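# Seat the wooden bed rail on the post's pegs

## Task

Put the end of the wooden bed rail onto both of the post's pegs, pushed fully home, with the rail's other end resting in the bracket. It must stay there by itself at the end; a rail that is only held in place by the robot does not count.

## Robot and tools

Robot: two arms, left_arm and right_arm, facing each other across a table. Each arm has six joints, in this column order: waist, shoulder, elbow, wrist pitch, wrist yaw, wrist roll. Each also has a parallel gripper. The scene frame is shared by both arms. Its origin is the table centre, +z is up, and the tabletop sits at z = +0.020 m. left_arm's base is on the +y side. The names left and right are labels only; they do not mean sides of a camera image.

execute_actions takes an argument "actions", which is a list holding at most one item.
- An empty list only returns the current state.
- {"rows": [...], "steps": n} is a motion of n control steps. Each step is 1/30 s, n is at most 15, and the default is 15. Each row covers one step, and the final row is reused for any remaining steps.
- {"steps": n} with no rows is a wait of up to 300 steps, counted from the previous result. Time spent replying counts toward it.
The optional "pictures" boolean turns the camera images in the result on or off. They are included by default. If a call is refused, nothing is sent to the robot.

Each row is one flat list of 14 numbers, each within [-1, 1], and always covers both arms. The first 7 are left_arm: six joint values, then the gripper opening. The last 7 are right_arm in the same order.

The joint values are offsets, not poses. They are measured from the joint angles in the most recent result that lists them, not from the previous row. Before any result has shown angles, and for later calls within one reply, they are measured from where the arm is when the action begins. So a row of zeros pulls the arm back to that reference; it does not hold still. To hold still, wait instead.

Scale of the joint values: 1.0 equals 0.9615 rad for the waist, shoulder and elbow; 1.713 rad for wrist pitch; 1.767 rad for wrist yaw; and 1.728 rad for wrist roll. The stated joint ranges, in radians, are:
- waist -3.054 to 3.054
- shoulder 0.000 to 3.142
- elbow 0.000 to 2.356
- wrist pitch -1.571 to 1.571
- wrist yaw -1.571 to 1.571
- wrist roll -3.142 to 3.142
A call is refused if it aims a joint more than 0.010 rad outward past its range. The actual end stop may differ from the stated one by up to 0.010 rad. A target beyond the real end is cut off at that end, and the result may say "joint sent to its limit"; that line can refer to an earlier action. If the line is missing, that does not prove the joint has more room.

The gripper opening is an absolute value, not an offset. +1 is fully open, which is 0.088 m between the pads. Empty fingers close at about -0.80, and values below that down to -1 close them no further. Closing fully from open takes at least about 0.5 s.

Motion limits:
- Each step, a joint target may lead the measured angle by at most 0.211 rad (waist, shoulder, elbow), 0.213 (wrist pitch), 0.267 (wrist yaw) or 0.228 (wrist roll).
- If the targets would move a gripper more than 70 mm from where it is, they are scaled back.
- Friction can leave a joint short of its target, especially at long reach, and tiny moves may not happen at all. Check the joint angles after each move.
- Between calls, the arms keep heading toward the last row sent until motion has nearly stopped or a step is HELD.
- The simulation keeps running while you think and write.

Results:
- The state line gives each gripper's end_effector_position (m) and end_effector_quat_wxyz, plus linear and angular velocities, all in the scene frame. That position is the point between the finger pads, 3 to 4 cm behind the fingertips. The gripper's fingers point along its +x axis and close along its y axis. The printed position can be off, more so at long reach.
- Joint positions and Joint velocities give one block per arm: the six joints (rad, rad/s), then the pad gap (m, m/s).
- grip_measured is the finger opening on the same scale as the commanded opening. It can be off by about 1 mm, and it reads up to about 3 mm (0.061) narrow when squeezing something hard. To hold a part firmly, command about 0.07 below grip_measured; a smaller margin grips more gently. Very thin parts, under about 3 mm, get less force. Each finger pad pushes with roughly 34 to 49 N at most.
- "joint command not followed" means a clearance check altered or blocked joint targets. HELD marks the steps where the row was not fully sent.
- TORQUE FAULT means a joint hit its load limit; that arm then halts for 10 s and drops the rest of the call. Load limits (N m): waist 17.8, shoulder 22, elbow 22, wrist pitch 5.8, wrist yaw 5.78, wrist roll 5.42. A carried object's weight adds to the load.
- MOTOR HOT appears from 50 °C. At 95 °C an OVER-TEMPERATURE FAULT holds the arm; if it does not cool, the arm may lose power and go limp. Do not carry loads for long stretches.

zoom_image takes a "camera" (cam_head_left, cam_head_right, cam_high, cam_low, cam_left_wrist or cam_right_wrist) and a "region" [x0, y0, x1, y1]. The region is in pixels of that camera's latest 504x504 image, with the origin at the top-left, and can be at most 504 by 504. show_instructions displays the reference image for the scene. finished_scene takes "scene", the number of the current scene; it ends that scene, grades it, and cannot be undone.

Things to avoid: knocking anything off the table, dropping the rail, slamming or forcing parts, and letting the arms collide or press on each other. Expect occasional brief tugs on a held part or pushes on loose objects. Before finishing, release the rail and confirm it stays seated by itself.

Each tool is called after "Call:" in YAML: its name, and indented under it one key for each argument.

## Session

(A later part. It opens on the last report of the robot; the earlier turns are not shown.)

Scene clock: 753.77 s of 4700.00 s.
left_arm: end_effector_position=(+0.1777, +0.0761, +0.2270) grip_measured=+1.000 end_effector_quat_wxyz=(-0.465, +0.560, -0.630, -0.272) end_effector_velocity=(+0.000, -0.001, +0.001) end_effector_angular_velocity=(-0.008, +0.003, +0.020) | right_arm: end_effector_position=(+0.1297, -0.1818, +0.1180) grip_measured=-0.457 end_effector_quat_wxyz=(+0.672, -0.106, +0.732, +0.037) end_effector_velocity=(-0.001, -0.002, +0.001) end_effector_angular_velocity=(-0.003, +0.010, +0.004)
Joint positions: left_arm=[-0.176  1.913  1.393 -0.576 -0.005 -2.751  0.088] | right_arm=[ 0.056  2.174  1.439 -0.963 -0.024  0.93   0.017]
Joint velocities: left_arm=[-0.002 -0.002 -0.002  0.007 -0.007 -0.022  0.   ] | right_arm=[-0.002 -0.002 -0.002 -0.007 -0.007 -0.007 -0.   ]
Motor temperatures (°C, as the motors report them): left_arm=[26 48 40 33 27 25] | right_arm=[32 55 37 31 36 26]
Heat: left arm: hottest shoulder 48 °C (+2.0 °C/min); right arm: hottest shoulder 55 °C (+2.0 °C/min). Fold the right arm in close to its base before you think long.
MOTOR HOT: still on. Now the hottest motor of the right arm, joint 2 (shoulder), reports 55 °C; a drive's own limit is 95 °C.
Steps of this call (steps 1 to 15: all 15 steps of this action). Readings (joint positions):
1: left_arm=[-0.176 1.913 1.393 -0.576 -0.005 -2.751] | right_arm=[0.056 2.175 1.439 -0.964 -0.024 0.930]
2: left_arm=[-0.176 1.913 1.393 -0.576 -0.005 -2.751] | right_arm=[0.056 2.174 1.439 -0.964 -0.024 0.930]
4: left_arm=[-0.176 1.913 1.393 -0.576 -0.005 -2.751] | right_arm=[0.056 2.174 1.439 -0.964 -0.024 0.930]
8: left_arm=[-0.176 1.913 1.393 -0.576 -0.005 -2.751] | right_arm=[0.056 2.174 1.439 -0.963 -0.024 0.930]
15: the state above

Call:
execute_actions:
  actions:
    - {"rows": [[0,0,0,0,0,0,1, -0.025,0.011,0.015,0.004,0.02,0,-1]],"steps":8}
  pictures: false

Call:
execute_actions:
  actions:
    - {"rows": [[0,0,0,0,0,0,1, -0.03,0,0.012,-0.003,0.02,0,-1],[0,0,0,0,0,0,1, -0.03,0,0.012,-0.0035,0.02,0,-1],[0,0,0,0,0,0,1, -0.03,0,0.012,-0.004,0.02,0,-1],[0,0,0,0,0,0,1, -0.03,0,0.012,-0.0045,0.02,0,-1],[0,0,0,0,0,0,1, -0.03,0,0.012,-0.005,0.02,0,-1],[0,0,0,0,0,0,1, -0.03,0,0.012,-0.0055,0.02,0,-1],[0,0,0,0,0,0,1, -0.03,0,0.012,-0.006,0.02,0,-1],[0,0,0,0,0,0,1, -0.03,0,0.012,-0.0065,0.02,0,-1],[0,0,0,0,0,0,1, -0.03,0,0.012,-0.007,0.02,0,-1],[0,0,0,0,0,0,1, -0.03,0,0.012,-0.0075,0.02,0,-1],[0,0,0,0,0,0,1, -0.03,0,0.012,-0.008,0.02,0,-1],[0,0,0,0,0,0,1, -0.03,0,0.012,-0.0085,0.02,0,-1],[0,0,0,0,0,0,1, -0.03,0,0.012,-0.009,0.02,0,-1]]}
  pictures: false

Scene clock: 759.53 s of 4700.00 s.
left_arm: end_effector_position=(+0.1777, +0.0761, +0.2270) grip_measured=+1.000 end_effector_quat_wxyz=(-0.465, +0.560, -0.630, -0.272) end_effector_velocity=(-0.000, +0.003, +0.002) end_effector_angular_velocity=(+0.013, -0.008, -0.006) | right_arm: end_effector_position=(+0.1295, -0.1822, +0.1169) grip_measured=-0.457 end_effector_quat_wxyz=(+0.671, -0.107, +0.733, +0.036) end_effector_velocity=(+0.002, -0.000, -0.002) end_effector_angular_velocity=(+0.001, -0.005, +0.020)
Joint positions: left_arm=[-0.176  1.913  1.393 -0.576 -0.005 -2.751  0.088] | right_arm=[ 0.056  2.177  1.439 -0.964 -0.024  0.93   0.017]
Joint velocities: left_arm=[-0.002 -0.007  0.002 -0.022 -0.007  0.007  0.   ] | right_arm=[-0.002  0.002 -0.002  0.007  0.007 -0.022  0.   ]
Motor temperatures (°C, as the motors report them): left_arm=[26 48 40 33 27 25] | right_arm=[31 59 37 31 36 26]
Heat: left arm: hottest shoulder 48 °C (+2.0 °C/min); right arm: hottest shoulder 59 °C (+6.0 °C/min). Fold the right arm in close to its base before you think long.
MOTOR HOT: still on. Now the hottest motor of the right arm, joint 2 (shoulder), reports 59 °C; a drive's own limit is 95 °C.
Steps of this call (steps 1 to 15: the robot went on to your last target; steps 16 to 90: nothing new was sent; then 2.50 s passed at rest; steps 91 to 98: all 8 steps of this action). Readings (joint positions):
91: left_arm=[-0.176 1.913 1.393 -0.576 -0.005 -2.751] | right_arm=[0.056 2.175 1.439 -0.963 -0.024 0.930]
92: left_arm=[-0.176 1.913 1.393 -0.576 -0.005 -2.751] | right_arm=[0.056 2.175 1.439 -0.963 -0.024 0.930]
94: left_arm=[-0.176 1.913 1.393 -0.576 -0.005 -2.751] | right_arm=[0.056 2.177 1.439 -0.964 -0.024 0.930]
98: the state above

Scene clock: 760.03 s of 4700.00 s.
left_arm: end_effector_position=(+0.1777, +0.0761, +0.2270) grip_measured=+1.000 end_effector_quat_wxyz=(-0.465, +0.560, -0.630, -0.272) end_effector_velocity=(-0.000, +0.002, -0.001) end_effector_angular_velocity=(+0.008, -0.002, +0.007) | right_arm: end_effector_position=(+0.1293, -0.1828, +0.1170) grip_measured=-0.457 end_effector_quat_wxyz=(+0.670, -0.107, +0.734, +0.035) end_effector_velocity=(-0.000, -0.000, +0.002) end_effector_angular_velocity=(+0.001, +0.008, +0.004)
Joint positions: left_arm=[-0.176  1.913  1.393 -0.576 -0.005 -2.751  0.088] | right_arm=[ 0.056  2.177  1.439 -0.966 -0.025  0.93   0.017]
Joint velocities: left_arm=[-0.002 -0.002 -0.002 -0.007 -0.007 -0.007  0.   ] | right_arm=[-0.002 -0.002  0.002 -0.007 -0.007 -0.007 -0.   ]
Motor temperatures (°C, as the motors report them): left_arm=[26 48 40 33 27 25] | right_arm=[31 59 37 31 36 26]
Heat: left arm: hottest shoulder 48 °C (+1.0 °C/min); right arm: hottest shoulder 59 °C (+6.1 °C/min). Fold the right arm in close to its base before you think long.
MOTOR HOT: still on. Now the hottest motor of the right arm, joint 2 (shoulder), reports 59 °C; a drive's own limit is 95 °C.
Steps of this call (steps 1 to 15: all 15 steps of this action). Readings (joint positions):
1: left_arm=[-0.176 1.913 1.393 -0.576 -0.005 -2.751] | right_arm=[0.056 2.177 1.439 -0.965 -0.024 0.930]
2: left_arm=[-0.176 1.913 1.393 -0.576 -0.005 -2.751] | right_arm=[0.056 2.177 1.439 -0.965 -0.024 0.930]
4: left_arm=[-0.176 1.913 1.393 -0.576 -0.005 -2.751] | right_arm=[0.056 2.177 1.439 -0.965 -0.025 0.930]
8: left_arm=[-0.176 1.913 1.393 -0.576 -0.005 -2.751] | right_arm=[0.056 2.177 1.439 -0.966 -0.025 0.930]
15: the state above

Call:
execute_actions:
  actions:
    - {"rows": [[0,0,0,0,0,0,1, -0.03,0,0.012,-0.011,0.02,0,-1]]}
  pictures: false

Call:
execute_actions:
  actions:
    - {"rows": [[0,0,0,0,0,0,1, -0.03,0,0.012,-0.011,0.02,0,-1]]}
  pictures: false

Scene clock: 764.07 s of 4700.00 s.
left_arm: end_effector_position=(+0.1777, +0.0761, +0.2270) grip_measured=+1.000 end_effector_quat_wxyz=(-0.465, +0.560, -0.630, -0.272) end_effector_velocity=(+0.000, -0.001, +0.001) end_effector_angular_velocity=(-0.007, -0.004, +0.007) | right_arm: end_effector_position=(+0.1291, -0.1831, +0.1170) grip_measured=-0.457 end_effector_quat_wxyz=(+0.669, -0.107, +0.734, +0.034) end_effector_velocity=(-0.003, -0.001, +0.001) end_effector_angular_velocity=(+0.004, +0.025, +0.016)
Joint positions: left_arm=[-0.176  1.913  1.393 -0.576 -0.005 -2.751  0.088] | right_arm=[ 0.055  2.177  1.439 -0.968 -0.026  0.93   0.017]
Joint velocities: left_arm=[-0.002 -0.002 -0.002  0.007 -0.007 -0.007  0.   ] | right_arm=[-0.002 -0.002 -0.002 -0.007 -0.022 -0.022  0.   ]
Motor temperatures (°C, as the motors report them): left_arm=[26 48 40 33 27 25] | right_arm=[31 58 37 31 36 26]
Heat: left arm: hottest shoulder 48 °C (+1.0 °C/min); right arm: hottest shoulder 58 °C (+5.1 °C/min). Fold the right arm in close to its base before you think long.
MOTOR HOT: still on. Now the hottest motor of the right arm, joint 2 (shoulder), reports 58 °C; a drive's own limit is 95 °C.
Steps of this call (steps 1 to 15: the robot went on to your last target; steps 16 to 90: nothing new was sent; then 0.53 s passed at rest; steps 91 to 105: all 15 steps of this action). Readings (joint positions):
91: left_arm=[-0.176 1.913 1.393 -0.576 -0.005 -2.751] | right_arm=[0.056 2.177 1.439 -0.968 -0.025 0.930]
92: left_arm=[-0.176 1.913 1.393 -0.576 -0.005 -2.751] | right_arm=[0.055 2.177 1.439 -0.968 -0.026 0.930]
94: left_arm=[-0.176 1.913 1.393 -0.576 -0.005 -2.751] | right_arm=[0.055 2.177 1.439 -0.968 -0.026 0.930]
98: left_arm=[-0.176 1.913 1.393 -0.576 -0.005 -2.751] | right_arm=[0.055 2.177 1.439 -0.968 -0.026 0.930]
105: the state above

Scene clock: 764.57 s of 4700.00 s.
left_arm: end_effector_position=(+0.1777, +0.0761, +0.2270) grip_measured=+1.000 end_effector_quat_wxyz=(-0.465, +0.560, -0.630, -0.272) end_effector_velocity=(-0.001, +0.005, -0.004) end_effector_angular_velocity=(+0.027, +0.000, +0.007) | right_arm: end_effector_position=(+0.1291, -0.1832, +0.1170) grip_measured=-0.457 end_effector_quat_wxyz=(+0.669, -0.107, +0.735, +0.034) end_effector_velocity=(-0.002, +0.001, -0.001) end_effector_angular_velocity=(+0.012, +0.020, +0.002)
Joint positions: left_arm=[-0.176  1.913  1.393 -0.576 -0.005 -2.751  0.088] | right_arm=[ 0.055  2.177  1.439 -0.968 -0.027  0.93   0.017]
Joint velocities: left_arm=[-0.002  0.002 -0.002 -0.022 -0.007 -0.007  0.   ] | right_arm=[-0.002 -0.002 -0.007  0.007 -0.022 -0.007 -0.   ]
Motor temperatures (°C, as the motors report them): left_arm=[26 48 40 33 27 25] | right_arm=[31 58 37 32 36 26]
Heat: left arm: hottest shoulder 48 °C (+1.0 °C/min); right arm: hottest shoulder 58 °C (+5.0 °C/min). Fold the right arm in close to its base before you think long.
MOTOR HOT: still on. Now the hottest motor of the right arm, joint 2 (shoulder), reports 58 °C; a drive's own limit is 95 °C.
Steps of this call (steps 1 to 15: all 15 steps of this action). Readings (joint positions):
1: left_arm=[-0.176 1.913 1.393 -0.576 -0.005 -2.751] | right_arm=[0.055 2.177 1.439 -0.968 -0.026 0.930]
2: left_arm=[-0.176 1.913 1.393 -0.576 -0.005 -2.751] | right_arm=[0.055 2.177 1.439 -0.968 -0.027 0.930]
4: left_arm=[-0.176 1.913 1.393 -0.576 -0.005 -2.751] | right_arm=[0.055 2.177 1.439 -0.968 -0.027 0.930]
8: left_arm=[-0.176 1.913 1.393 -0.576 -0.005 -2.751] | right_arm=[0.055 2.177 1.439 -0.968 -0.027 0.930]
15: the state above

Call:
execute_actions:
  actions:
    - {"rows": [[0,0,0,0,0,0,1, -0.025,0.04,0.078,-0.028,0.02,0,-1]]}
  pictures: false

Call:
execute_actions:
  actions:
    - {"rows": [[0,0,0,0,0,0,1, -0.025,0,0.015,0.02,0.02,0,-1]]}
  pictures: false

Call:
execute_actions:
  actions:
    - {"rows": [[0,0,0,0,0,0,1, -0.025,0,0.012,-0.011,0.02,0,-1]]}

Call:
zoom_image:
  camera: "cam_left_wrist"
  region: [320, 310, 410, 400]

Scene clock: 768.73 s of 4700.00 s.
left_arm: end_effector_position=(+0.1777, +0.0761, +0.2270) grip_measured=+1.000 end_effector_quat_wxyz=(-0.465, +0.560, -0.630, -0.272) end_effector_velocity=(-0.000, +0.002, -0.003) end_effector_angular_velocity=(+0.012, +0.005, -0.007) | right_arm: end_effector_position=(+0.1298, -0.1821, +0.1170) grip_measured=-0.455 end_effector_quat_wxyz=(+0.662, -0.116, +0.740, +0.024) end_effector_velocity=(-0.003, -0.007, +0.001) end_effector_angular_velocity=(-0.029, +0.023, +0.004)
Joint positions: left_arm=[-0.176  1.913  1.393 -0.576 -0.005 -2.751  0.088] | right_arm=[ 0.054  2.207  1.483 -1.015 -0.028  0.93   0.017]
Joint velocities: left_arm=[ 0.002  0.002 -0.002 -0.007  0.007  0.007  0.   ] | right_arm=[-0.002  0.002  0.002 -0.037 -0.007 -0.007  0.   ]
Motor temperatures (°C, as the motors report them): left_arm=[26 48 40 33 27 25] | right_arm=[31 58 37 32 36 26]
Heat: left arm: hottest shoulder 48 °C (+1.0 °C/min); right arm: hottest shoulder 58 °C (+5.0 °C/min). Fold the right arm in close to its base before you think long.
MOTOR HOT: still on. Now the hottest motor of the right arm, joint 2 (shoulder), reports 58 °C; a drive's own limit is 95 °C.
Steps of this call (steps 1 to 15: the robot went on to your last target; steps 16 to 90: nothing new was sent; then 0.67 s passed at rest; steps 91 to 105: all 15 steps of this action). Readings (joint positions):
91: left_arm=[-0.176 1.913 1.393 -0.576 -0.005 -2.751] | right_arm=[0.054 2.185 1.450 -0.981 -0.027 0.930]
92: left_arm=[-0.176 1.913 1.393 -0.576 -0.005 -2.751] | right_arm=[0.054 2.193 1.463 -0.994 -0.027 0.930]
94: left_arm=[-0.176 1.913 1.393 -0.576 -0.005 -2.751] | right_arm=[0.054 2.201 1.474 -1.006 -0.027 0.930]
98: left_arm=[-0.176 1.913 1.393 -0.576 -0.005 -2.751] | right_arm=[0.054 2.205 1.481 -1.013 -0.028 0.930]
105: the state above

Scene clock: 769.23 s of 4700.00 s.
left_arm: end_effector_position=(+0.1777, +0.0761, +0.2270) grip_measured=+1.000 end_effector_quat_wxyz=(-0.465, +0.560, -0.630, -0.272) end_effector_velocity=(-0.001, +0.005, -0.002) end_effector_angular_velocity=(+0.022, -0.001, +0.007) | right_arm: end_effector_position=(+0.1301, -0.1814, +0.1168) grip_measured=-0.455 end_effector_quat_wxyz=(+0.663, -0.115, +0.739, +0.025) end_effector_velocity=(+0.001, -0.002, +0.002) end_effector_angular_velocity=(-0.005, -0.005, +0.006)
Joint positions: left_arm=[-0.176  1.913  1.393 -0.576 -0.005 -2.751  0.088] | right_arm=[ 0.054  2.207  1.483 -1.012 -0.028  0.93   0.017]
Joint velocities: left_arm=[-0.002 -0.002 -0.002 -0.022 -0.007 -0.007  0.   ] | right_arm=[-0.002 -0.007 -0.002 -0.007  0.007 -0.007 -0.   ]
Motor temperatures (°C, as the motors report them): left_arm=[26 48 40 33 27 25] | right_arm=[31 58 37 32 36 26]
Heat: left arm: hottest shoulder 48 °C (+1.0 °C/min); right arm: hottest shoulder 58 °C (+5.1 °C/min). Fold the right arm in close to its base before you think long.
MOTOR HOT: still on. Now the hottest motor of the right arm, joint 2 (shoulder), reports 58 °C; a drive's own limit is 95 °C.
Steps of this call (steps 1 to 15: all 15 steps of this action). Readings (joint positions):
1: left_arm=[-0.176 1.913 1.393 -0.576 -0.005 -2.751] | right_arm=[0.054 2.207 1.483 -1.015 -0.028 0.930]
2: left_arm=[-0.176 1.913 1.393 -0.576 -0.005 -2.751] | right_arm=[0.054 2.207 1.483 -1.014 -0.028 0.930]
4: left_arm=[-0.176 1.913 1.393 -0.576 -0.005 -2.751] | right_arm=[0.054 2.207 1.483 -1.013 -0.028 0.930]
8: left_arm=[-0.176 1.913 1.393 -0.576 -0.005 -2.751] | right_arm=[0.054 2.207 1.483 -1.012 -0.028 0.930]
15: the state above

Scene clock: 769.73 s of 4700.00 s.
left_arm: end_effector_position=(+0.1777, +0.0761, +0.2270) grip_measured=+1.000 end_effector_quat_wxyz=(-0.465, +0.560, -0.630, -0.272) end_effector_velocity=(+0.002, +0.002, -0.003) end_effector_angular_velocity=(+0.014, -0.015, +0.014) | right_arm: end_effector_position=(+0.1296, -0.1823, +0.1170) grip_measured=-0.455 end_effector_quat_wxyz=(+0.662, -0.116, +0.740, +0.024) end_effector_velocity=(+0.001, -0.003, +0.001) end_effector_angular_velocity=(-0.003, +0.011, -0.001)
Joint positions: left_arm=[-0.176  1.913  1.393 -0.576 -0.005 -2.751  0.088] | right_arm=[ 0.054  2.207  1.483 -1.017 -0.029  0.93   0.017]
Joint velocities: left_arm=[-0.002  0.002 -0.002 -0.007 -0.022 -0.007  0.   ] | right_arm=[-0.007 -0.002 -0.002 -0.007 -0.007 -0.007 -0.   ]
Motor temperatures (°C, as the motors report them): left_arm=[26 48 40 33 27 25] | right_arm=[31 58 37 32 36 26]
Heat: left arm: hottest shoulder 48 °C (+1.0 °C/min); right arm: hottest shoulder 58 °C (+5.0 °C/min). Fold the right arm in close to its base before you think long.
MOTOR HOT: still on. Now the hottest motor of the right arm, joint 2 (shoulder), reports 58 °C; a drive's own limit is 95 °C.
Steps of this call (steps 1 to 15: all 15 steps of this action). Readings (joint positions):
1: left_arm=[-0.176 1.913 1.393 -0.576 -0.005 -2.751] | right_arm=[0.054 2.207 1.483 -1.013 -0.028 0.930]
2: left_arm=[-0.176 1.913 1.393 -0.576 -0.005 -2.751] | right_arm=[0.054 2.207 1.483 -1.015 -0.028 0.930]
4: left_arm=[-0.176 1.913 1.393 -0.576 -0.005 -2.751] | right_arm=[0.054 2.207 1.483 -1.016 -0.028 0.930]
8: left_arm=[-0.176 1.913 1.393 -0.576 -0.005 -2.751] | right_arm=[0.054 2.207 1.483 -1.017 -0.029 0.930]
15: the state above

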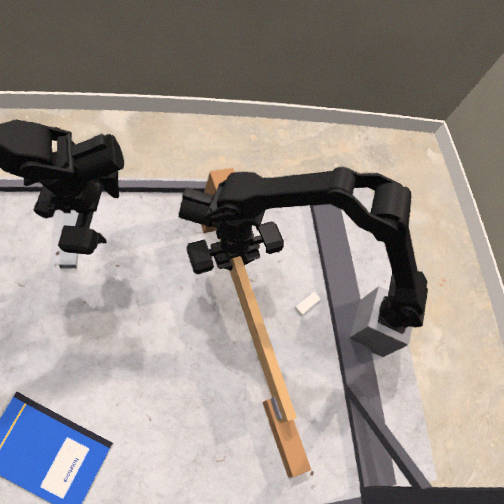

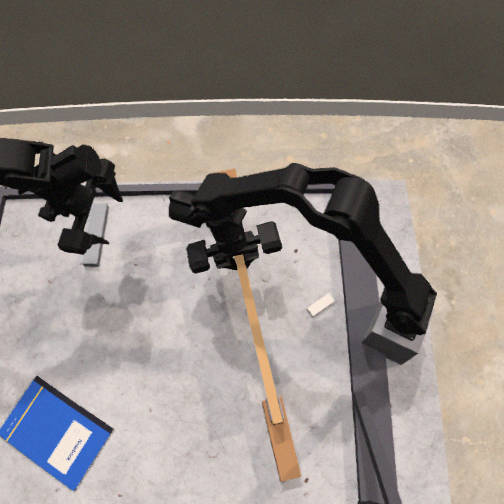

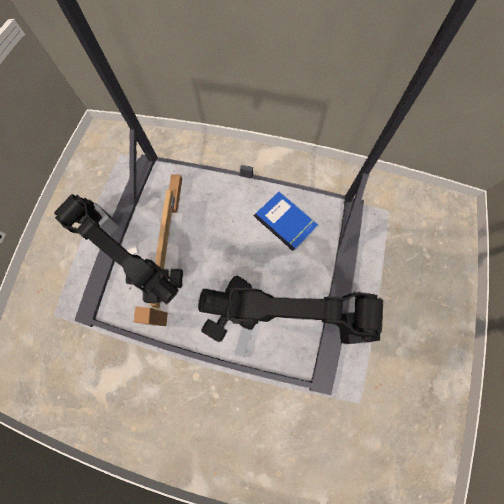

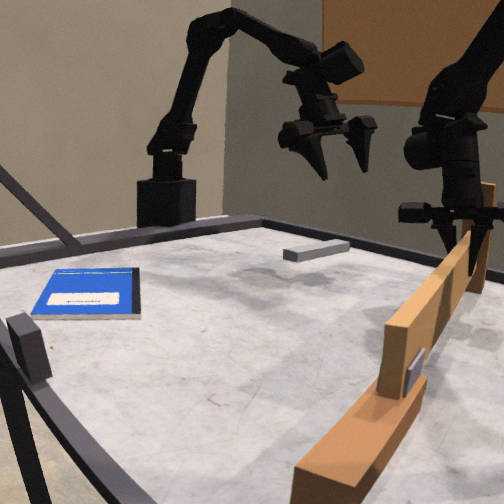

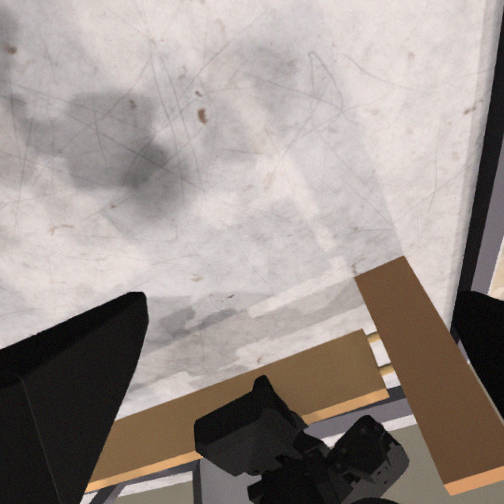

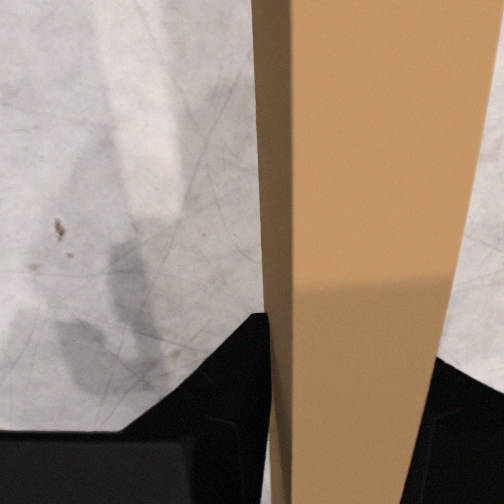

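Region (320, 310, 410, 400) of cam_left_wrist's 504x504 image, scaled by 5.600, with more detail than that image has.

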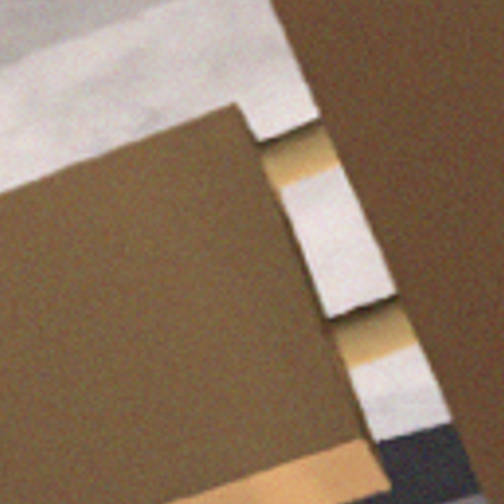

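Call:
execute_actions:
  actions:
    - {"rows": [[0,0,0,0,0,0,1, 0.02,-0.125,-0.14,0.098,0.01,0,-1]]}
  pictures: false

Call:
execute_actions:
  actions:
    - {"steps":15}

Call:
zoom_image:
  camera: "cam_left_wrist"
  region: [320, 310, 410, 400]

Scene clock: 774.53 s of 4700.00 s.
left_arm: end_effector_position=(+0.1777, +0.0761, +0.2270) grip_measured=+1.000 end_effector_quat_wxyz=(-0.465, +0.560, -0.630, -0.272) end_effector_velocity=(+0.004, +0.003, -0.003) end_effector_angular_velocity=(+0.014, -0.015, +0.019) | right_arm: end_effector_position=(+0.1265, -0.1803, +0.1196) grip_measured=-0.455 end_effector_quat_wxyz=(+0.689, -0.090, +0.716, +0.064) end_effector_velocity=(+0.002, -0.001, +0.001) end_effector_angular_velocity=(+0.004, -0.009, +0.005)
Joint positions: left_arm=[-0.176  1.913  1.393 -0.576 -0.005 -2.751  0.088] | right_arm=[ 0.07   2.113  1.352 -0.861 -0.015  0.929  0.017]
Joint velocities: left_arm=[ 0.002  0.002 -0.002 -0.007 -0.022 -0.007  0.   ] | right_arm=[-0.002 -0.007 -0.007  0.007  0.007 -0.007  0.   ]
Motor temperatures (°C, as the motors report them): left_arm=[26 48 40 33 27 25] | right_arm=[31 58 37 32 35 26]
Heat: left arm: hottest shoulder 48 °C (+1.0 °C/min); right arm: hottest shoulder 58 °C (+5.0 °C/min). Fold the right arm in close to its base before you think long.
MOTOR HOT: still on. Now the hottest motor of the right arm, joint 2 (shoulder), reports 58 °C; a drive's own limit is 95 °C.
Steps of this call (steps 1 to 15: the robot went on to your last target; steps 16 to 90: nothing new was sent; then 1.30 s passed at rest; steps 91 to 105: all 15 steps of this action). Readings (joint positions):
91: left_arm=[-0.176 1.913 1.393 -0.576 -0.005 -2.751] | right_arm=[0.056 2.188 1.451 -0.977 -0.028 0.930]
92: left_arm=[-0.176 1.913 1.393 -0.576 -0.005 -2.751] | right_arm=[0.060 2.166 1.418 -0.942 -0.021 0.930]
94: left_arm=[-0.176 1.913 1.393 -0.576 -0.005 -2.751] | right_arm=[0.064 2.138 1.382 -0.901 -0.015 0.930]
98: left_arm=[-0.176 1.913 1.393 -0.576 -0.005 -2.751] | right_arm=[0.069 2.118 1.359 -0.870 -0.015 0.930]
105: the state above

Scene clock: 775.03 s of 4700.00 s.
left_arm: end_effector_position=(+0.1777, +0.0761, +0.2270) grip_measured=+1.000 end_effector_quat_wxyz=(-0.465, +0.560, -0.630, -0.272) end_effector_velocity=(-0.000, +0.002, -0.001) end_effector_angular_velocity=(+0.007, +0.004, +0.020) | right_arm: end_effector_position=(+0.1265, -0.1804, +0.1195) grip_measured=-0.455 end_effector_quat_wxyz=(+0.689, -0.090, +0.716, +0.064) end_effector_velocity=(+0.000, +0.001, +0.000) end_effector_angular_velocity=(+0.010, +0.004, +0.004)
Joint positions: left_arm=[-0.176  1.913  1.393 -0.576 -0.005 -2.751  0.088] | right_arm=[ 0.07   2.113  1.352 -0.861 -0.015  0.929  0.017]
Joint velocities: left_arm=[-0.002 -0.002 -0.002 -0.007 -0.007 -0.022  0.   ] | right_arm=[-0.002 -0.002 -0.002  0.007 -0.007 -0.007 -0.   ]
Motor temperatures (°C, as the motors report them): left_arm=[26 48 40 33 27 25] | right_arm=[31 58 37 32 35 26]
Heat: left arm: hottest shoulder 48 °C (+1.0 °C/min); right arm: hottest shoulder 58 °C (+5.1 °C/min). Fold the right arm in close to its base before you think long.
MOTOR HOT: still on. Now the hottest motor of the right arm, joint 2 (shoulder), reports 58 °C; a drive's own limit is 95 °C.
Steps of this call (steps 1 to 15: the robot went on to your last target). Readings (joint positions):
1: left_arm=[-0.176 1.913 1.393 -0.576 -0.005 -2.751] | right_arm=[0.070 2.113 1.352 -0.861 -0.015 0.929]
2: left_arm=[-0.176 1.913 1.393 -0.576 -0.005 -2.751] | right_arm=[0.070 2.113 1.352 -0.861 -0.015 0.929]
4: left_arm=[-0.176 1.913 1.393 -0.576 -0.005 -2.751] | right_arm=[0.070 2.113 1.352 -0.861 -0.015 0.929]
8: left_arm=[-0.176 1.913 1.393 -0.576 -0.005 -2.751] | right_arm=[0.070 2.113 1.352 -0.861 -0.015 0.929]
15: the state above
All arms were judged still, so your last target was given up. Only a new action makes them travel on or press farther. Fingers that are still opening or closing keep moving.

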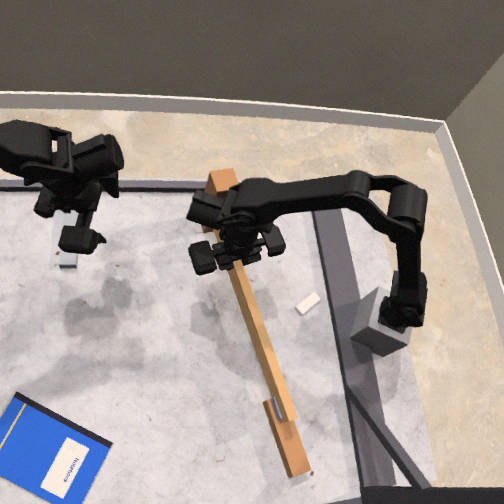

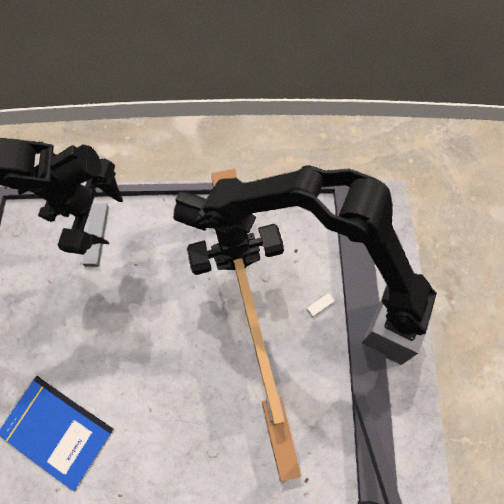

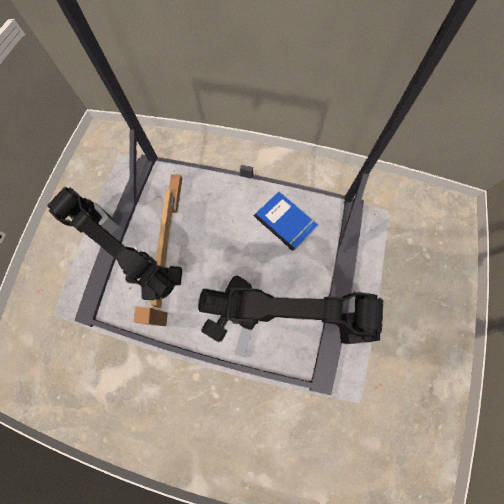

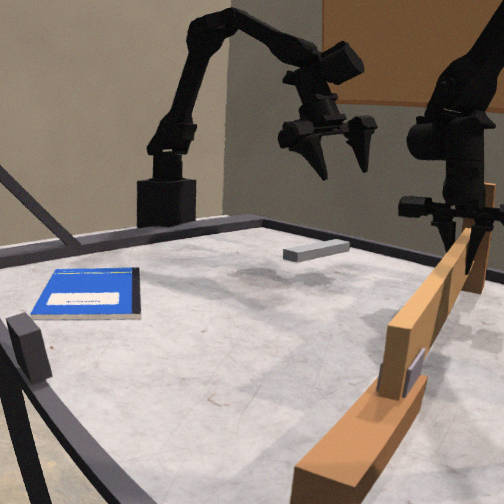

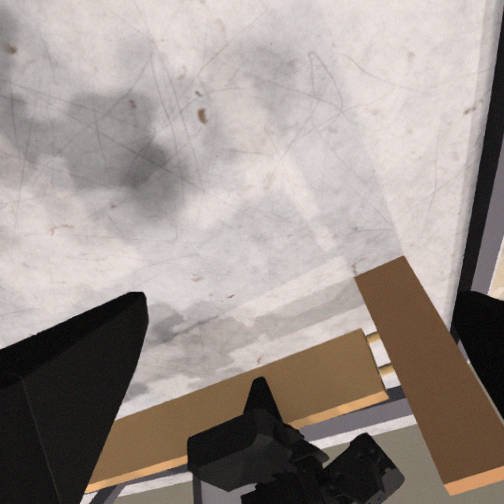

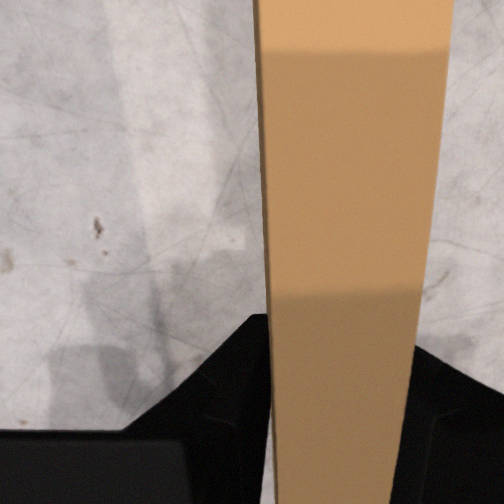

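Region (320, 310, 410, 400) of cam_left_wrist's 504x504 image, scaled by 5.600, with more detail than that image has.

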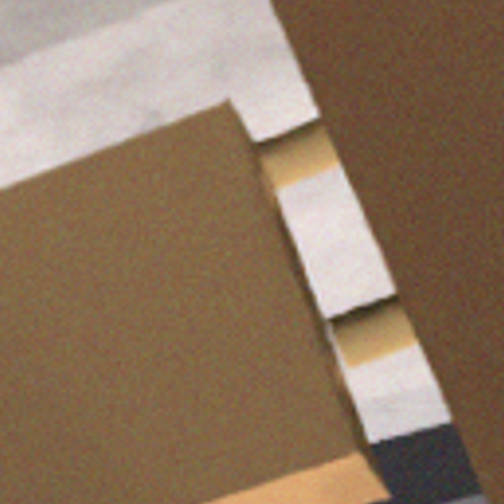

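Elbow −0.012 then press.

Call:
execute_actions:
  actions:
    - {"rows": [[0,0,0,0,0,0,1, 0.0,0,-0.022,0.006,0,0,-1]]}
  pictures: false

Call:
execute_actions:
  actions:
    - {"rows": [[0,0,0,0,0,0,1, -0.05,0,0.012,0.004,0.01,0,-1]]}
  pictures: false

Scene clock: 778.00 s of 4700.00 s.
left_arm: end_effector_position=(+0.1777, +0.0761, +0.2270) grip_measured=+1.000 end_effector_quat_wxyz=(-0.465, +0.560, -0.630, -0.272) end_effector_velocity=(-0.001, +0.005, -0.002) end_effector_angular_velocity=(+0.025, -0.020, -0.004) | right_arm: end_effector_position=(+0.1257, -0.1825, +0.1171) grip_measured=-0.455 end_effector_quat_wxyz=(+0.688, -0.091, +0.717, +0.063) end_effector_velocity=(-0.000, -0.000, +0.001) end_effector_angular_velocity=(+0.001, +0.007, -0.010)
Joint positions: left_arm=[-0.176  1.913  1.393 -0.576 -0.005 -2.751  0.088] | right_arm=[ 0.069  2.113  1.34  -0.853 -0.015  0.929  0.017]
Joint velocities: left_arm=[-0.007 -0.002 -0.002 -0.022 -0.022  0.007  0.   ] | right_arm=[-0.002 -0.002  0.002 -0.007 -0.007  0.007 -0.   ]
Motor temperatures (°C, as the motors report them): left_arm=[26 48 40 33 27 25] | right_arm=[31 58 37 32 35 26]
Heat: left arm: hottest shoulder 48 °C (+1.0 °C/min); right arm: hottest shoulder 58 °C (+4.0 °C/min). Fold the right arm in close to its base before you think long.
MOTOR HOT: still on. Now the hottest motor of the right arm, joint 2 (shoulder), reports 58 °C; a drive's own limit is 95 °C.
Steps of this call (steps 1 to 74: nothing new was sent; steps 75 to 89: all 15 steps of this action). Readings (joint positions):
75: left_arm=[-0.176 1.913 1.393 -0.576 -0.005 -2.751] | right_arm=[0.070 2.113 1.348 -0.858 -0.015 0.929]
76: left_arm=[-0.176 1.913 1.393 -0.576 -0.005 -2.751] | right_arm=[0.070 2.113 1.346 -0.855 -0.015 0.929]
78: left_arm=[-0.176 1.913 1.393 -0.576 -0.005 -2.751] | right_arm=[0.070 2.113 1.343 -0.853 -0.015 0.929]
82: left_arm=[-0.176 1.913 1.393 -0.576 -0.005 -2.751] | right_arm=[0.070 2.113 1.340 -0.853 -0.015 0.929]
89: the state above

Scene clock: 778.50 s of 4700.00 s.
left_arm: end_effector_position=(+0.1777, +0.0761, +0.2270) grip_measured=+1.000 end_effector_quat_wxyz=(-0.465, +0.560, -0.630, -0.272) end_effector_velocity=(-0.002, +0.002, -0.003) end_effector_angular_velocity=(+0.012, -0.002, +0.003) | right_arm: end_effector_position=(+0.1285, -0.1840, +0.1172) grip_measured=-0.455 end_effector_quat_wxyz=(+0.683, -0.083, +0.723, +0.061) end_effector_velocity=(-0.001, -0.002, +0.000) end_effector_angular_velocity=(-0.004, +0.009, -0.010)
Joint positions: left_arm=[-0.176  1.913  1.393 -0.576 -0.005 -2.751  0.088] | right_arm=[ 0.053  2.113  1.34  -0.854 -0.033  0.927  0.017]
Joint velocities: left_arm=[-0.007  0.002 -0.002 -0.007 -0.007 -0.007  0.   ] | right_arm=[-0.002 -0.002 -0.002 -0.007 -0.007  0.007  0.   ]
Motor temperatures (°C, as the motors report them): left_arm=[26 48 40 33 27 25] | right_arm=[31 58 37 32 35 26]
Heat: left arm: hottest shoulder 48 °C (+1.0 °C/min); right arm: hottest shoulder 58 °C (+3.0 °C/min). Fold the right arm in close to its base before you think long.
MOTOR HOT: still on. Now the hottest motor of the right arm, joint 2 (shoulder), reports 58 °C; a drive's own limit is 95 °C.
Steps of this call (steps 1 to 15: all 15 steps of this action). Readings (joint positions):
1: left_arm=[-0.176 1.913 1.393 -0.576 -0.005 -2.751] | right_arm=[0.066 2.113 1.340 -0.853 -0.017 0.929]
2: left_arm=[-0.176 1.913 1.393 -0.576 -0.005 -2.751] | right_arm=[0.059 2.113 1.340 -0.854 -0.022 0.929]
4: left_arm=[-0.176 1.913 1.393 -0.576 -0.005 -2.751] | right_arm=[0.053 2.113 1.340 -0.854 -0.033 0.927]
8: left_arm=[-0.176 1.913 1.393 -0.576 -0.005 -2.751] | right_arm=[0.053 2.113 1.340 -0.854 -0.033 0.927]
15: the state above

Call:
execute_actions:
  actions:
    - {"rows": [[0,0,0,0,0,0,1, -0.01,0.012,0.012,0.012,0.03,0,-1],[0,0,0,0,0,0,1, -0.01,0.012,0.012,0.012,0.03,0,-1],[0,0,0,0,0,0,1, -0.01,0.012,0.012,0.012,0.03,0,-1],[0,0,0,0,0,0,1, -0.01,0.0,0.012,-0.008,0.03,0,-1],[0,0,0,0,0,0,1, -0.01,0,0.012,-0.008,0.03,0,-1],[0,0,0,0,0,0,1, -0.01,0,0.012,-0.008,0.03,0,-1],[0,0,0,0,0,0,1, -0.01,-0.045,0.012,0.012,0.03,0,-1],[0,0,0,0,0,0,1, -0.01,-0.045,0.012,0.012,0.03,0,-1],[0,0,0,0,0,0,1, -0.01,-0.045,0.012,0.012,0.03,0,-1],[0,0,0,0,0,0,1, -0.01,-0.045,0.012,-0.008,0.03,0,-1],[0,0,0,0,0,0,1, -0.01,-0.045,0.012,-0.008,0.03,0,-1],[0,0,0,0,0,0,1, -0.01,-0.045,0.012,-0.008,0.03,0,-1],[0,0,0,0,0,0,1, -0.01,0.0,0.012,0.012,0.03,0,-1],[0,0,0,0,0,0,1, -0.01,0,0.012,0.012,0.03,0,-1],[0,0,0,0,0,0,1, -0.01,-0.01,0.012,0.003,0.03,0,-1]]}
  pictures: false

Scene clock: 786.27 s of 4700.00 s.
left_arm: end_effector_position=(+0.1777, +0.0761, +0.2270) grip_measured=+1.000 end_effector_quat_wxyz=(-0.465, +0.560, -0.630, -0.272) end_effector_velocity=(+0.002, +0.005, -0.004) end_effector_angular_velocity=(+0.029, -0.020, +0.001) | right_arm: end_effector_position=(+0.1282, -0.1844, +0.1183) grip_measured=-0.455 end_effector_quat_wxyz=(+0.688, -0.090, +0.717, +0.060) end_effector_velocity=(-0.002, -0.005, +0.001) end_effector_angular_velocity=(-0.017, +0.016, +0.004)
Joint positions: left_arm=[-0.176  1.913  1.393 -0.576 -0.005 -2.751  0.088] | right_arm=[ 0.061  2.109  1.34  -0.858 -0.014  0.926  0.017]
Joint velocities: left_arm=[-0.002  0.002 -0.002 -0.022 -0.022  0.007  0.   ] | right_arm=[-0.002 -0.002 -0.002 -0.022 -0.007 -0.007 -0.   ]
Motor temperatures (°C, as the motors report them): left_arm=[26 48 40 33 27 25] | right_arm=[31 57 37 32 35 26]
Heat: left arm: hottest shoulder 48 °C (+1.0 °C/min); right arm: hottest shoulder 57 °C (+0.0 °C/min). Fold the right arm in close to its base before you think long.
MOTOR HOT: still on. Now the hottest motor of the right arm, joint 2 (shoulder), reports 57 °C; a drive's own limit is 95 °C.
Steps of this call (steps 1 to 15: the robot went on to your last target; steps 16 to 90: nothing new was sent; then 4.27 s passed at rest; steps 91 to 105: all 15 steps of this action). Readings (joint positions):
91: left_arm=[-0.176 1.913 1.393 -0.576 -0.005 -2.751] | right_arm=[0.054 2.113 1.340 -0.854 -0.031 0.926]
92: left_arm=[-0.176 1.913 1.393 -0.576 -0.005 -2.751] | right_arm=[0.057 2.113 1.340 -0.853 -0.025 0.926]
94: left_arm=[-0.176 1.913 1.393 -0.576 -0.005 -2.751] | right_arm=[0.061 2.113 1.340 -0.854 -0.018 0.926]
98: left_arm=[-0.176 1.913 1.393 -0.576 -0.005 -2.751] | right_arm=[0.061 2.111 1.340 -0.855 -0.016 0.926]
105: the state above

Call:
execute_actions:
  actions:
    - {"rows": [[0,0,0,0,0,0,1, -0.03,0.01,0.012,0.003,0.01,0.025,-1]]}
  pictures: false

Call:
execute_actions:
  actions:
    - {"rows": [[0,0,0,0,0,0,1, -0.03,-0.01,0.012,0.003,0.01,-0.03,-1]]}
  pictures: false

Call:
execute_actions:
  actions:
    - {"rows": [[0,0,0,0,0,0,1, -0.03,-0.01,0.012,0.003,0.01,-0.03,-1]]}
  pictures: false

Scene clock: 791.60 s of 4700.00 s.
left_arm: end_effector_position=(+0.1777, +0.0761, +0.2270) grip_measured=+1.000 end_effector_quat_wxyz=(-0.465, +0.560, -0.630, -0.272) end_effector_velocity=(-0.000, +0.002, -0.001) end_effector_angular_velocity=(+0.008, -0.002, +0.007) | right_arm: end_effector_position=(+0.1283, -0.1849, +0.1179) grip_measured=-0.455 end_effector_quat_wxyz=(+0.688, -0.081, +0.720, +0.051) end_effector_velocity=(-0.003, -0.002, +0.003) end_effector_angular_velocity=(-0.002, +0.025, +0.004)
Joint positions: left_arm=[-0.176  1.913  1.393 -0.576 -0.005 -2.751  0.088] | right_arm=[ 0.059  2.111  1.34  -0.859 -0.018  0.949  0.017]
Joint velocities: left_arm=[-0.002 -0.002 -0.002 -0.007 -0.007 -0.007  0.   ] | right_arm=[-0.002 -0.007  0.002 -0.022 -0.022 -0.007  0.   ]
Motor temperatures (°C, as the motors report them): left_arm=[26 49 40 33 27 25] | right_arm=[31 57 37 32 35 26]
Heat: left arm: hottest shoulder 49 °C (+2.0 °C/min); right arm: hottest shoulder 57 °C (+1.0 °C/min). Fold the right arm in close to its base before you think long.
MOTOR HOT: still on. Now the hottest motor of the right arm, joint 2 (shoulder), reports 57 °C; a drive's own limit is 95 °C.
Steps of this call (steps 1 to 15: the robot went on to your last target; steps 16 to 90: nothing new was sent; then 1.83 s passed at rest; steps 91 to 105: all 15 steps of this action). Readings (joint positions):
91: left_arm=[-0.176 1.913 1.393 -0.576 -0.005 -2.751] | right_arm=[0.061 2.110 1.340 -0.858 -0.014 0.934]
92: left_arm=[-0.176 1.913 1.393 -0.576 -0.005 -2.751] | right_arm=[0.061 2.110 1.340 -0.858 -0.014 0.939]
94: left_arm=[-0.176 1.913 1.393 -0.576 -0.005 -2.751] | right_arm=[0.060 2.110 1.340 -0.859 -0.016 0.944]
98: left_arm=[-0.176 1.913 1.393 -0.576 -0.005 -2.751] | right_arm=[0.059 2.111 1.340 -0.859 -0.018 0.948]
105: the state above

Scene clock: 792.10 s of 4700.00 s.
left_arm: end_effector_position=(+0.1777, +0.0761, +0.2270) grip_measured=+1.000 end_effector_quat_wxyz=(-0.465, +0.560, -0.630, -0.272) end_effector_velocity=(+0.000, -0.001, +0.001) end_effector_angular_velocity=(-0.007, -0.004, +0.007) | right_arm: end_effector_position=(+0.1285, -0.1850, +0.1180) grip_measured=-0.455 end_effector_quat_wxyz=(+0.684, -0.091, +0.721, +0.065) end_effector_velocity=(-0.001, -0.002, +0.000) end_effector_angular_velocity=(-0.002, +0.011, +0.019)
Joint positions: left_arm=[-0.176  1.913  1.393 -0.576 -0.005 -2.751  0.088] | right_arm=[ 0.054  2.111  1.34  -0.859 -0.026  0.911  0.017]
Joint velocities: left_arm=[-0.002 -0.002 -0.002  0.007 -0.007 -0.007  0.   ] | right_arm=[-0.002 -0.002 -0.002 -0.007 -0.007 -0.022  0.   ]
Motor temperatures (°C, as the motors report them): left_arm=[26 49 40 33 27 25] | right_arm=[31 57 37 32 35 26]
Heat: left arm: hottest shoulder 49 °C (+2.0 °C/min); right arm: hottest shoulder 57 °C (+1.0 °C/min). Fold the right arm in close to its base before you think long.
MOTOR HOT: still on. Now the hottest motor of the right arm, joint 2 (shoulder), reports 57 °C; a drive's own limit is 95 °C.
Steps of this call (steps 1 to 15: all 15 steps of this action). Readings (joint positions):
1: left_arm=[-0.176 1.913 1.393 -0.576 -0.005 -2.751] | right_arm=[0.058 2.111 1.340 -0.859 -0.019 0.938]
2: left_arm=[-0.176 1.913 1.393 -0.576 -0.005 -2.751] | right_arm=[0.057 2.111 1.340 -0.859 -0.021 0.929]
4: left_arm=[-0.176 1.913 1.393 -0.576 -0.005 -2.751] | right_arm=[0.056 2.111 1.340 -0.859 -0.025 0.919]
8: left_arm=[-0.176 1.913 1.393 -0.576 -0.005 -2.751] | right_arm=[0.055 2.111 1.340 -0.859 -0.026 0.913]
15: the state above

Scene clock: 792.60 s of 4700.00 s.
left_arm: end_effector_position=(+0.1777, +0.0761, +0.2270) grip_measured=+1.000 end_effector_quat_wxyz=(-0.465, +0.560, -0.630, -0.272) end_effector_velocity=(-0.002, +0.002, -0.001) end_effector_angular_velocity=(+0.006, +0.011, +0.001) | right_arm: end_effector_position=(+0.1288, -0.1852, +0.1180) grip_measured=-0.455 end_effector_quat_wxyz=(+0.680, -0.097, +0.723, +0.075) end_effector_velocity=(+0.004, +0.005, +0.001) end_effector_angular_velocity=(+0.021, -0.018, -0.009)
Joint positions: left_arm=[-0.176  1.913  1.393 -0.576 -0.005 -2.751  0.088] | right_arm=[ 0.05   2.111  1.34  -0.86  -0.035  0.883  0.017]
Joint velocities: left_arm=[-0.002 -0.002 -0.002 -0.007  0.007 -0.007  0.   ] | right_arm=[-0.002 -0.002  0.002  0.022  0.007  0.007  0.   ]
Motor temperatures (°C, as the motors report them): left_arm=[26 49 40 33 27 25] | right_arm=[31 57 37 32 35 26]
Heat: left arm: hottest shoulder 49 °C (+2.0 °C/min); right arm: hottest shoulder 57 °C (+1.0 °C/min). Fold the right arm in close to its base before you think long.
MOTOR HOT: still on. Now the hottest motor of the right arm, joint 2 (shoulder), reports 57 °C; a drive's own limit is 95 °C.
Steps of this call (steps 1 to 15: all 15 steps of this action). Readings (joint positions):
1: left_arm=[-0.176 1.913 1.393 -0.576 -0.005 -2.751] | right_arm=[0.054 2.111 1.340 -0.859 -0.028 0.902]
2: left_arm=[-0.176 1.913 1.393 -0.576 -0.005 -2.751] | right_arm=[0.053 2.111 1.340 -0.860 -0.030 0.896]
4: left_arm=[-0.176 1.913 1.393 -0.576 -0.005 -2.751] | right_arm=[0.051 2.111 1.340 -0.860 -0.034 0.889]
8: left_arm=[-0.176 1.913 1.393 -0.576 -0.005 -2.751] | right_arm=[0.050 2.111 1.340 -0.860 -0.035 0.885]
15: the state above

Call:
execute_actions:
  actions:
    - {"rows": [[0,0,0,0,0,0,1, 0.03,0.008,0.012,0.003,0.012,0.03,-1]]}
  pictures: false

Call:
execute_actions:
  actions:
    - {"rows": [[0,0,0,0,0,0,1, -0.06,-0.01,0.012,0.006,0.0,0,-1]]}
  pictures: false

Scene clock: 803.13 s of 4700.00 s.
left_arm: end_effector_position=(+0.1777, +0.0761, +0.2270) grip_measured=+1.000 end_effector_quat_wxyz=(-0.465, +0.560, -0.630, -0.272) end_effector_velocity=(+0.002, +0.002, +0.002) end_effector_angular_velocity=(+0.002, +0.004, +0.025) | right_arm: end_effector_position=(+0.1243, -0.1811, +0.1182) grip_measured=-0.455 end_effector_quat_wxyz=(+0.688, -0.091, +0.717, +0.066) end_effector_velocity=(+0.001, -0.002, +0.002) end_effector_angular_velocity=(+0.000, +0.007, -0.015)
Joint positions: left_arm=[-0.176  1.913  1.393 -0.576 -0.005 -2.751  0.088] | right_arm=[ 0.073  2.111  1.342 -0.853 -0.017  0.928  0.017]
Joint velocities: left_arm=[ 0.002 -0.007 -0.002 -0.007 -0.007 -0.022  0.   ] | right_arm=[-0.007 -0.007 -0.002 -0.007 -0.007  0.007 -0.   ]
Motor temperatures (°C, as the motors report them): left_arm=[26 49 40 33 27 25] | right_arm=[30 57 37 32 34 26]
Heat: left arm: hottest shoulder 49 °C (+1.0 °C/min); right arm: hottest shoulder 57 °C (+2.0 °C/min). Fold the right arm in close to its base before you think long.
MOTOR HOT: still on. Now the hottest motor of the right arm, joint 2 (shoulder), reports 57 °C; a drive's own limit is 95 °C.
Steps of this call (steps 1 to 15: the robot went on to your last target; steps 16 to 90: nothing new was sent; then 7.03 s passed at rest; steps 91 to 105: all 15 steps of this action). Readings (joint positions):
91: left_arm=[-0.176 1.913 1.393 -0.576 -0.005 -2.751] | right_arm=[0.053 2.111 1.340 -0.860 -0.031 0.897]
92: left_arm=[-0.176 1.913 1.393 -0.576 -0.005 -2.751] | right_arm=[0.058 2.111 1.340 -0.859 -0.022 0.908]
94: left_arm=[-0.176 1.913 1.393 -0.576 -0.005 -2.751] | right_arm=[0.066 2.111 1.340 -0.853 -0.019 0.918]
98: left_arm=[-0.176 1.913 1.393 -0.576 -0.005 -2.751] | right_arm=[0.072 2.111 1.342 -0.853 -0.019 0.926]
105: the state above

Scene clock: 803.63 s of 4700.00 s.
left_arm: end_effector_position=(+0.1777, +0.0761, +0.2270) grip_measured=+1.000 end_effector_quat_wxyz=(-0.465, +0.560, -0.630, -0.272) end_effector_velocity=(-0.000, +0.002, -0.001) end_effector_angular_velocity=(+0.007, +0.004, +0.020) | right_arm: end_effector_position=(+0.1287, -0.1833, +0.1183) grip_measured=-0.455 end_effector_quat_wxyz=(+0.680, -0.078, +0.727, +0.063) end_effector_velocity=(-0.000, -0.004, -0.001) end_effector_angular_velocity=(-0.007, +0.012, -0.000)
Joint positions: left_arm=[-0.176  1.913  1.393 -0.576 -0.005 -2.751  0.088] | right_arm=[ 0.048  2.111  1.342 -0.855 -0.046  0.924  0.017]
Joint velocities: left_arm=[-0.002 -0.002 -0.002 -0.007 -0.007 -0.022  0.   ] | right_arm=[-0.007 -0.002 -0.007 -0.007 -0.007 -0.007 -0.   ]
Motor temperatures (°C, as the motors report them): left_arm=[26 49 40 33 27 25] | right_arm=[30 57 37 32 34 26]
Heat: left arm: hottest shoulder 49 °C (+1.0 °C/min); right arm: hottest shoulder 57 °C (+2.0 °C/min). Fold the right arm in close to its base before you think long.
MOTOR HOT: still on. Now the hottest motor of the right arm, joint 2 (shoulder), reports 57 °C; a drive's own limit is 95 °C.
Steps of this call (steps 1 to 15: all 15 steps of this action). Readings (joint positions):
1: left_arm=[-0.176 1.913 1.393 -0.576 -0.005 -2.751] | right_arm=[0.069 2.111 1.342 -0.853 -0.022 0.928]
2: left_arm=[-0.176 1.913 1.393 -0.576 -0.005 -2.751] | right_arm=[0.061 2.111 1.342 -0.853 -0.024 0.928]
4: left_arm=[-0.176 1.913 1.393 -0.576 -0.005 -2.751] | right_arm=[0.048 2.111 1.342 -0.855 -0.045 0.925]
8: left_arm=[-0.176 1.913 1.393 -0.576 -0.005 -2.751] | right_arm=[0.048 2.111 1.342 -0.855 -0.046 0.924]
15: the state above

Call:
execute_actions:
  actions:
    - {"rows": [[0,0,0,0,0,0,1, 0.055,0.012,0.012,0.003,0.028,0,-1]]}

Call:
zoom_image:
  camera: "cam_left_wrist"
  region: [320, 310, 410, 400]

Scene clock: 806.50 s of 4700.00 s.
left_arm: end_effector_position=(+0.1777, +0.0761, +0.2270) grip_measured=+1.000 end_effector_quat_wxyz=(-0.465, +0.560, -0.630, -0.272) end_effector_velocity=(-0.004, +0.000, +0.001) end_effector_angular_velocity=(+0.001, +0.010, -0.004) | right_arm: end_effector_position=(+0.1238, -0.1784, +0.1185) grip_measured=-0.455 end_effector_quat_wxyz=(+0.695, -0.098, +0.709, +0.071) end_effector_velocity=(-0.000, -0.000, +0.001) end_effector_angular_velocity=(+0.001, +0.008, +0.005)
Joint positions: left_arm=[-0.176  1.913  1.393 -0.576 -0.005 -2.751  0.088] | right_arm=[ 0.086  2.111  1.344 -0.846  0.002  0.924  0.017]
Joint velocities: left_arm=[-0.007 -0.002  0.002 -0.007  0.007 -0.007  0.   ] | right_arm=[-0.002 -0.002  0.002 -0.007 -0.007 -0.007 -0.   ]
Motor temperatures (°C, as the motors report them): left_arm=[26 49 40 33 27 25] | right_arm=[30 57 37 32 34 26]
Heat: left arm: hottest shoulder 49 °C (+1.0 °C/min); right arm: hottest shoulder 57 °C (+2.0 °C/min). Fold the right arm in close to its base before you think long.
MOTOR HOT: still on. Now the hottest motor of the right arm, joint 2 (shoulder), reports 57 °C; a drive's own limit is 95 °C.
Steps of this call (steps 1 to 15: the robot went on to your last target; steps 16 to 71: nothing new was sent; steps 72 to 86: all 15 steps of this action). Readings (joint positions):
72: left_arm=[-0.176 1.913 1.393 -0.576 -0.005 -2.751] | right_arm=[0.055 2.111 1.342 -0.855 -0.035 0.924]
73: left_arm=[-0.176 1.913 1.393 -0.576 -0.005 -2.751] | right_arm=[0.065 2.111 1.342 -0.854 -0.016 0.924]
75: left_arm=[-0.176 1.913 1.393 -0.576 -0.005 -2.751] | right_arm=[0.082 2.111 1.342 -0.846 -0.005 0.924]
79: left_arm=[-0.176 1.913 1.393 -0.576 -0.005 -2.751] | right_arm=[0.086 2.111 1.344 -0.846 0.002 0.924]
86: the state above

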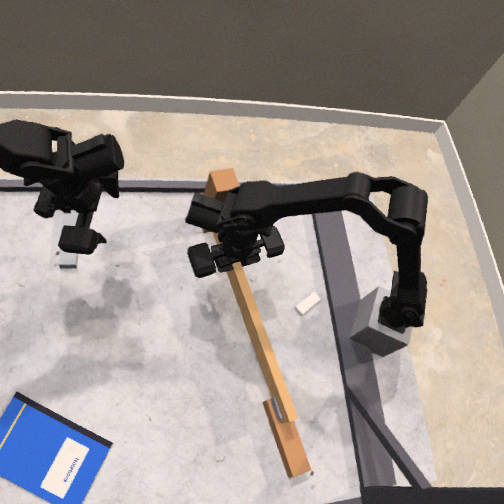

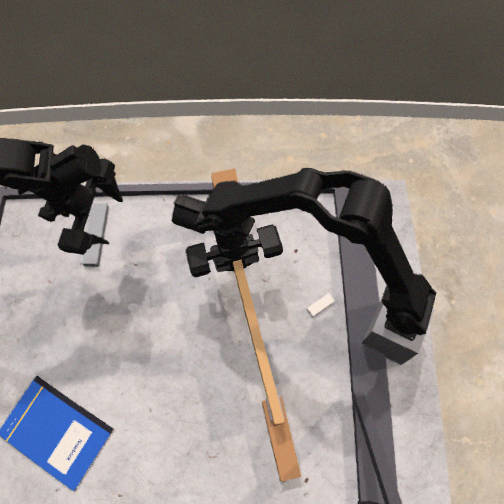

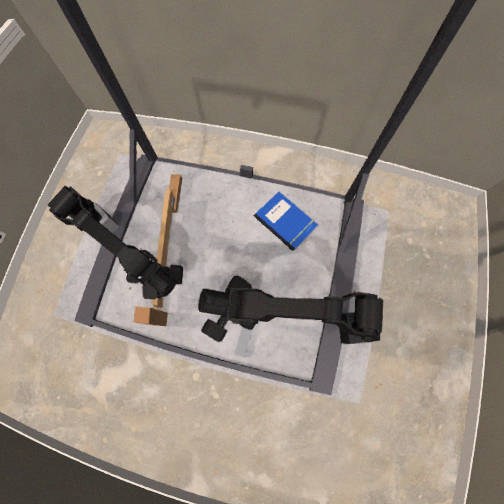

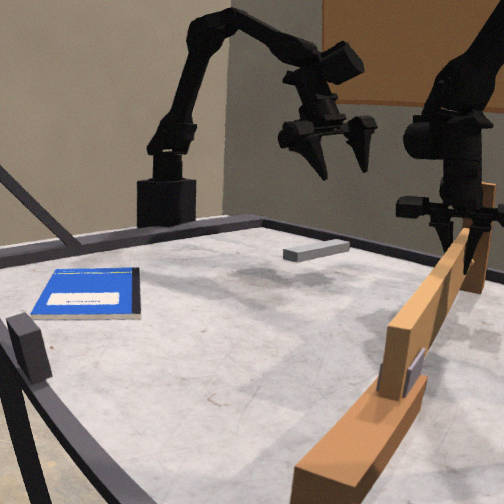

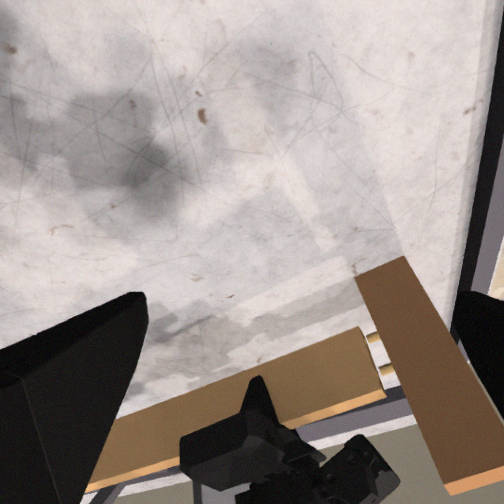

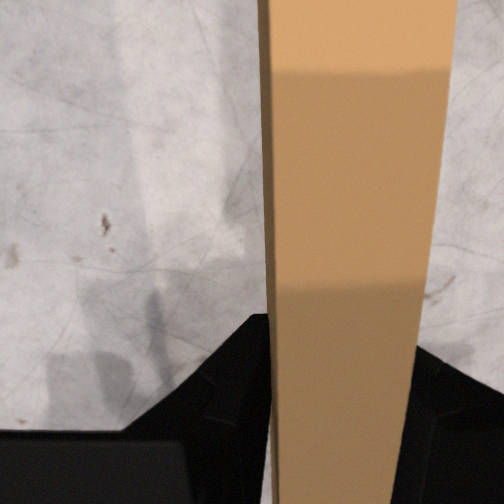

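Region (320, 310, 410, 400) of cam_left_wrist's 504x504 image, scaled by 5.600, with more detail than that image has.

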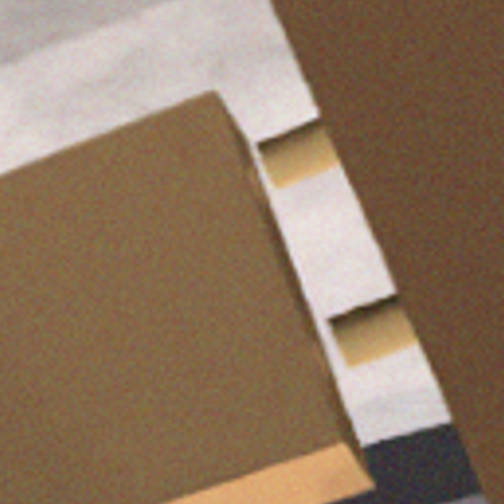

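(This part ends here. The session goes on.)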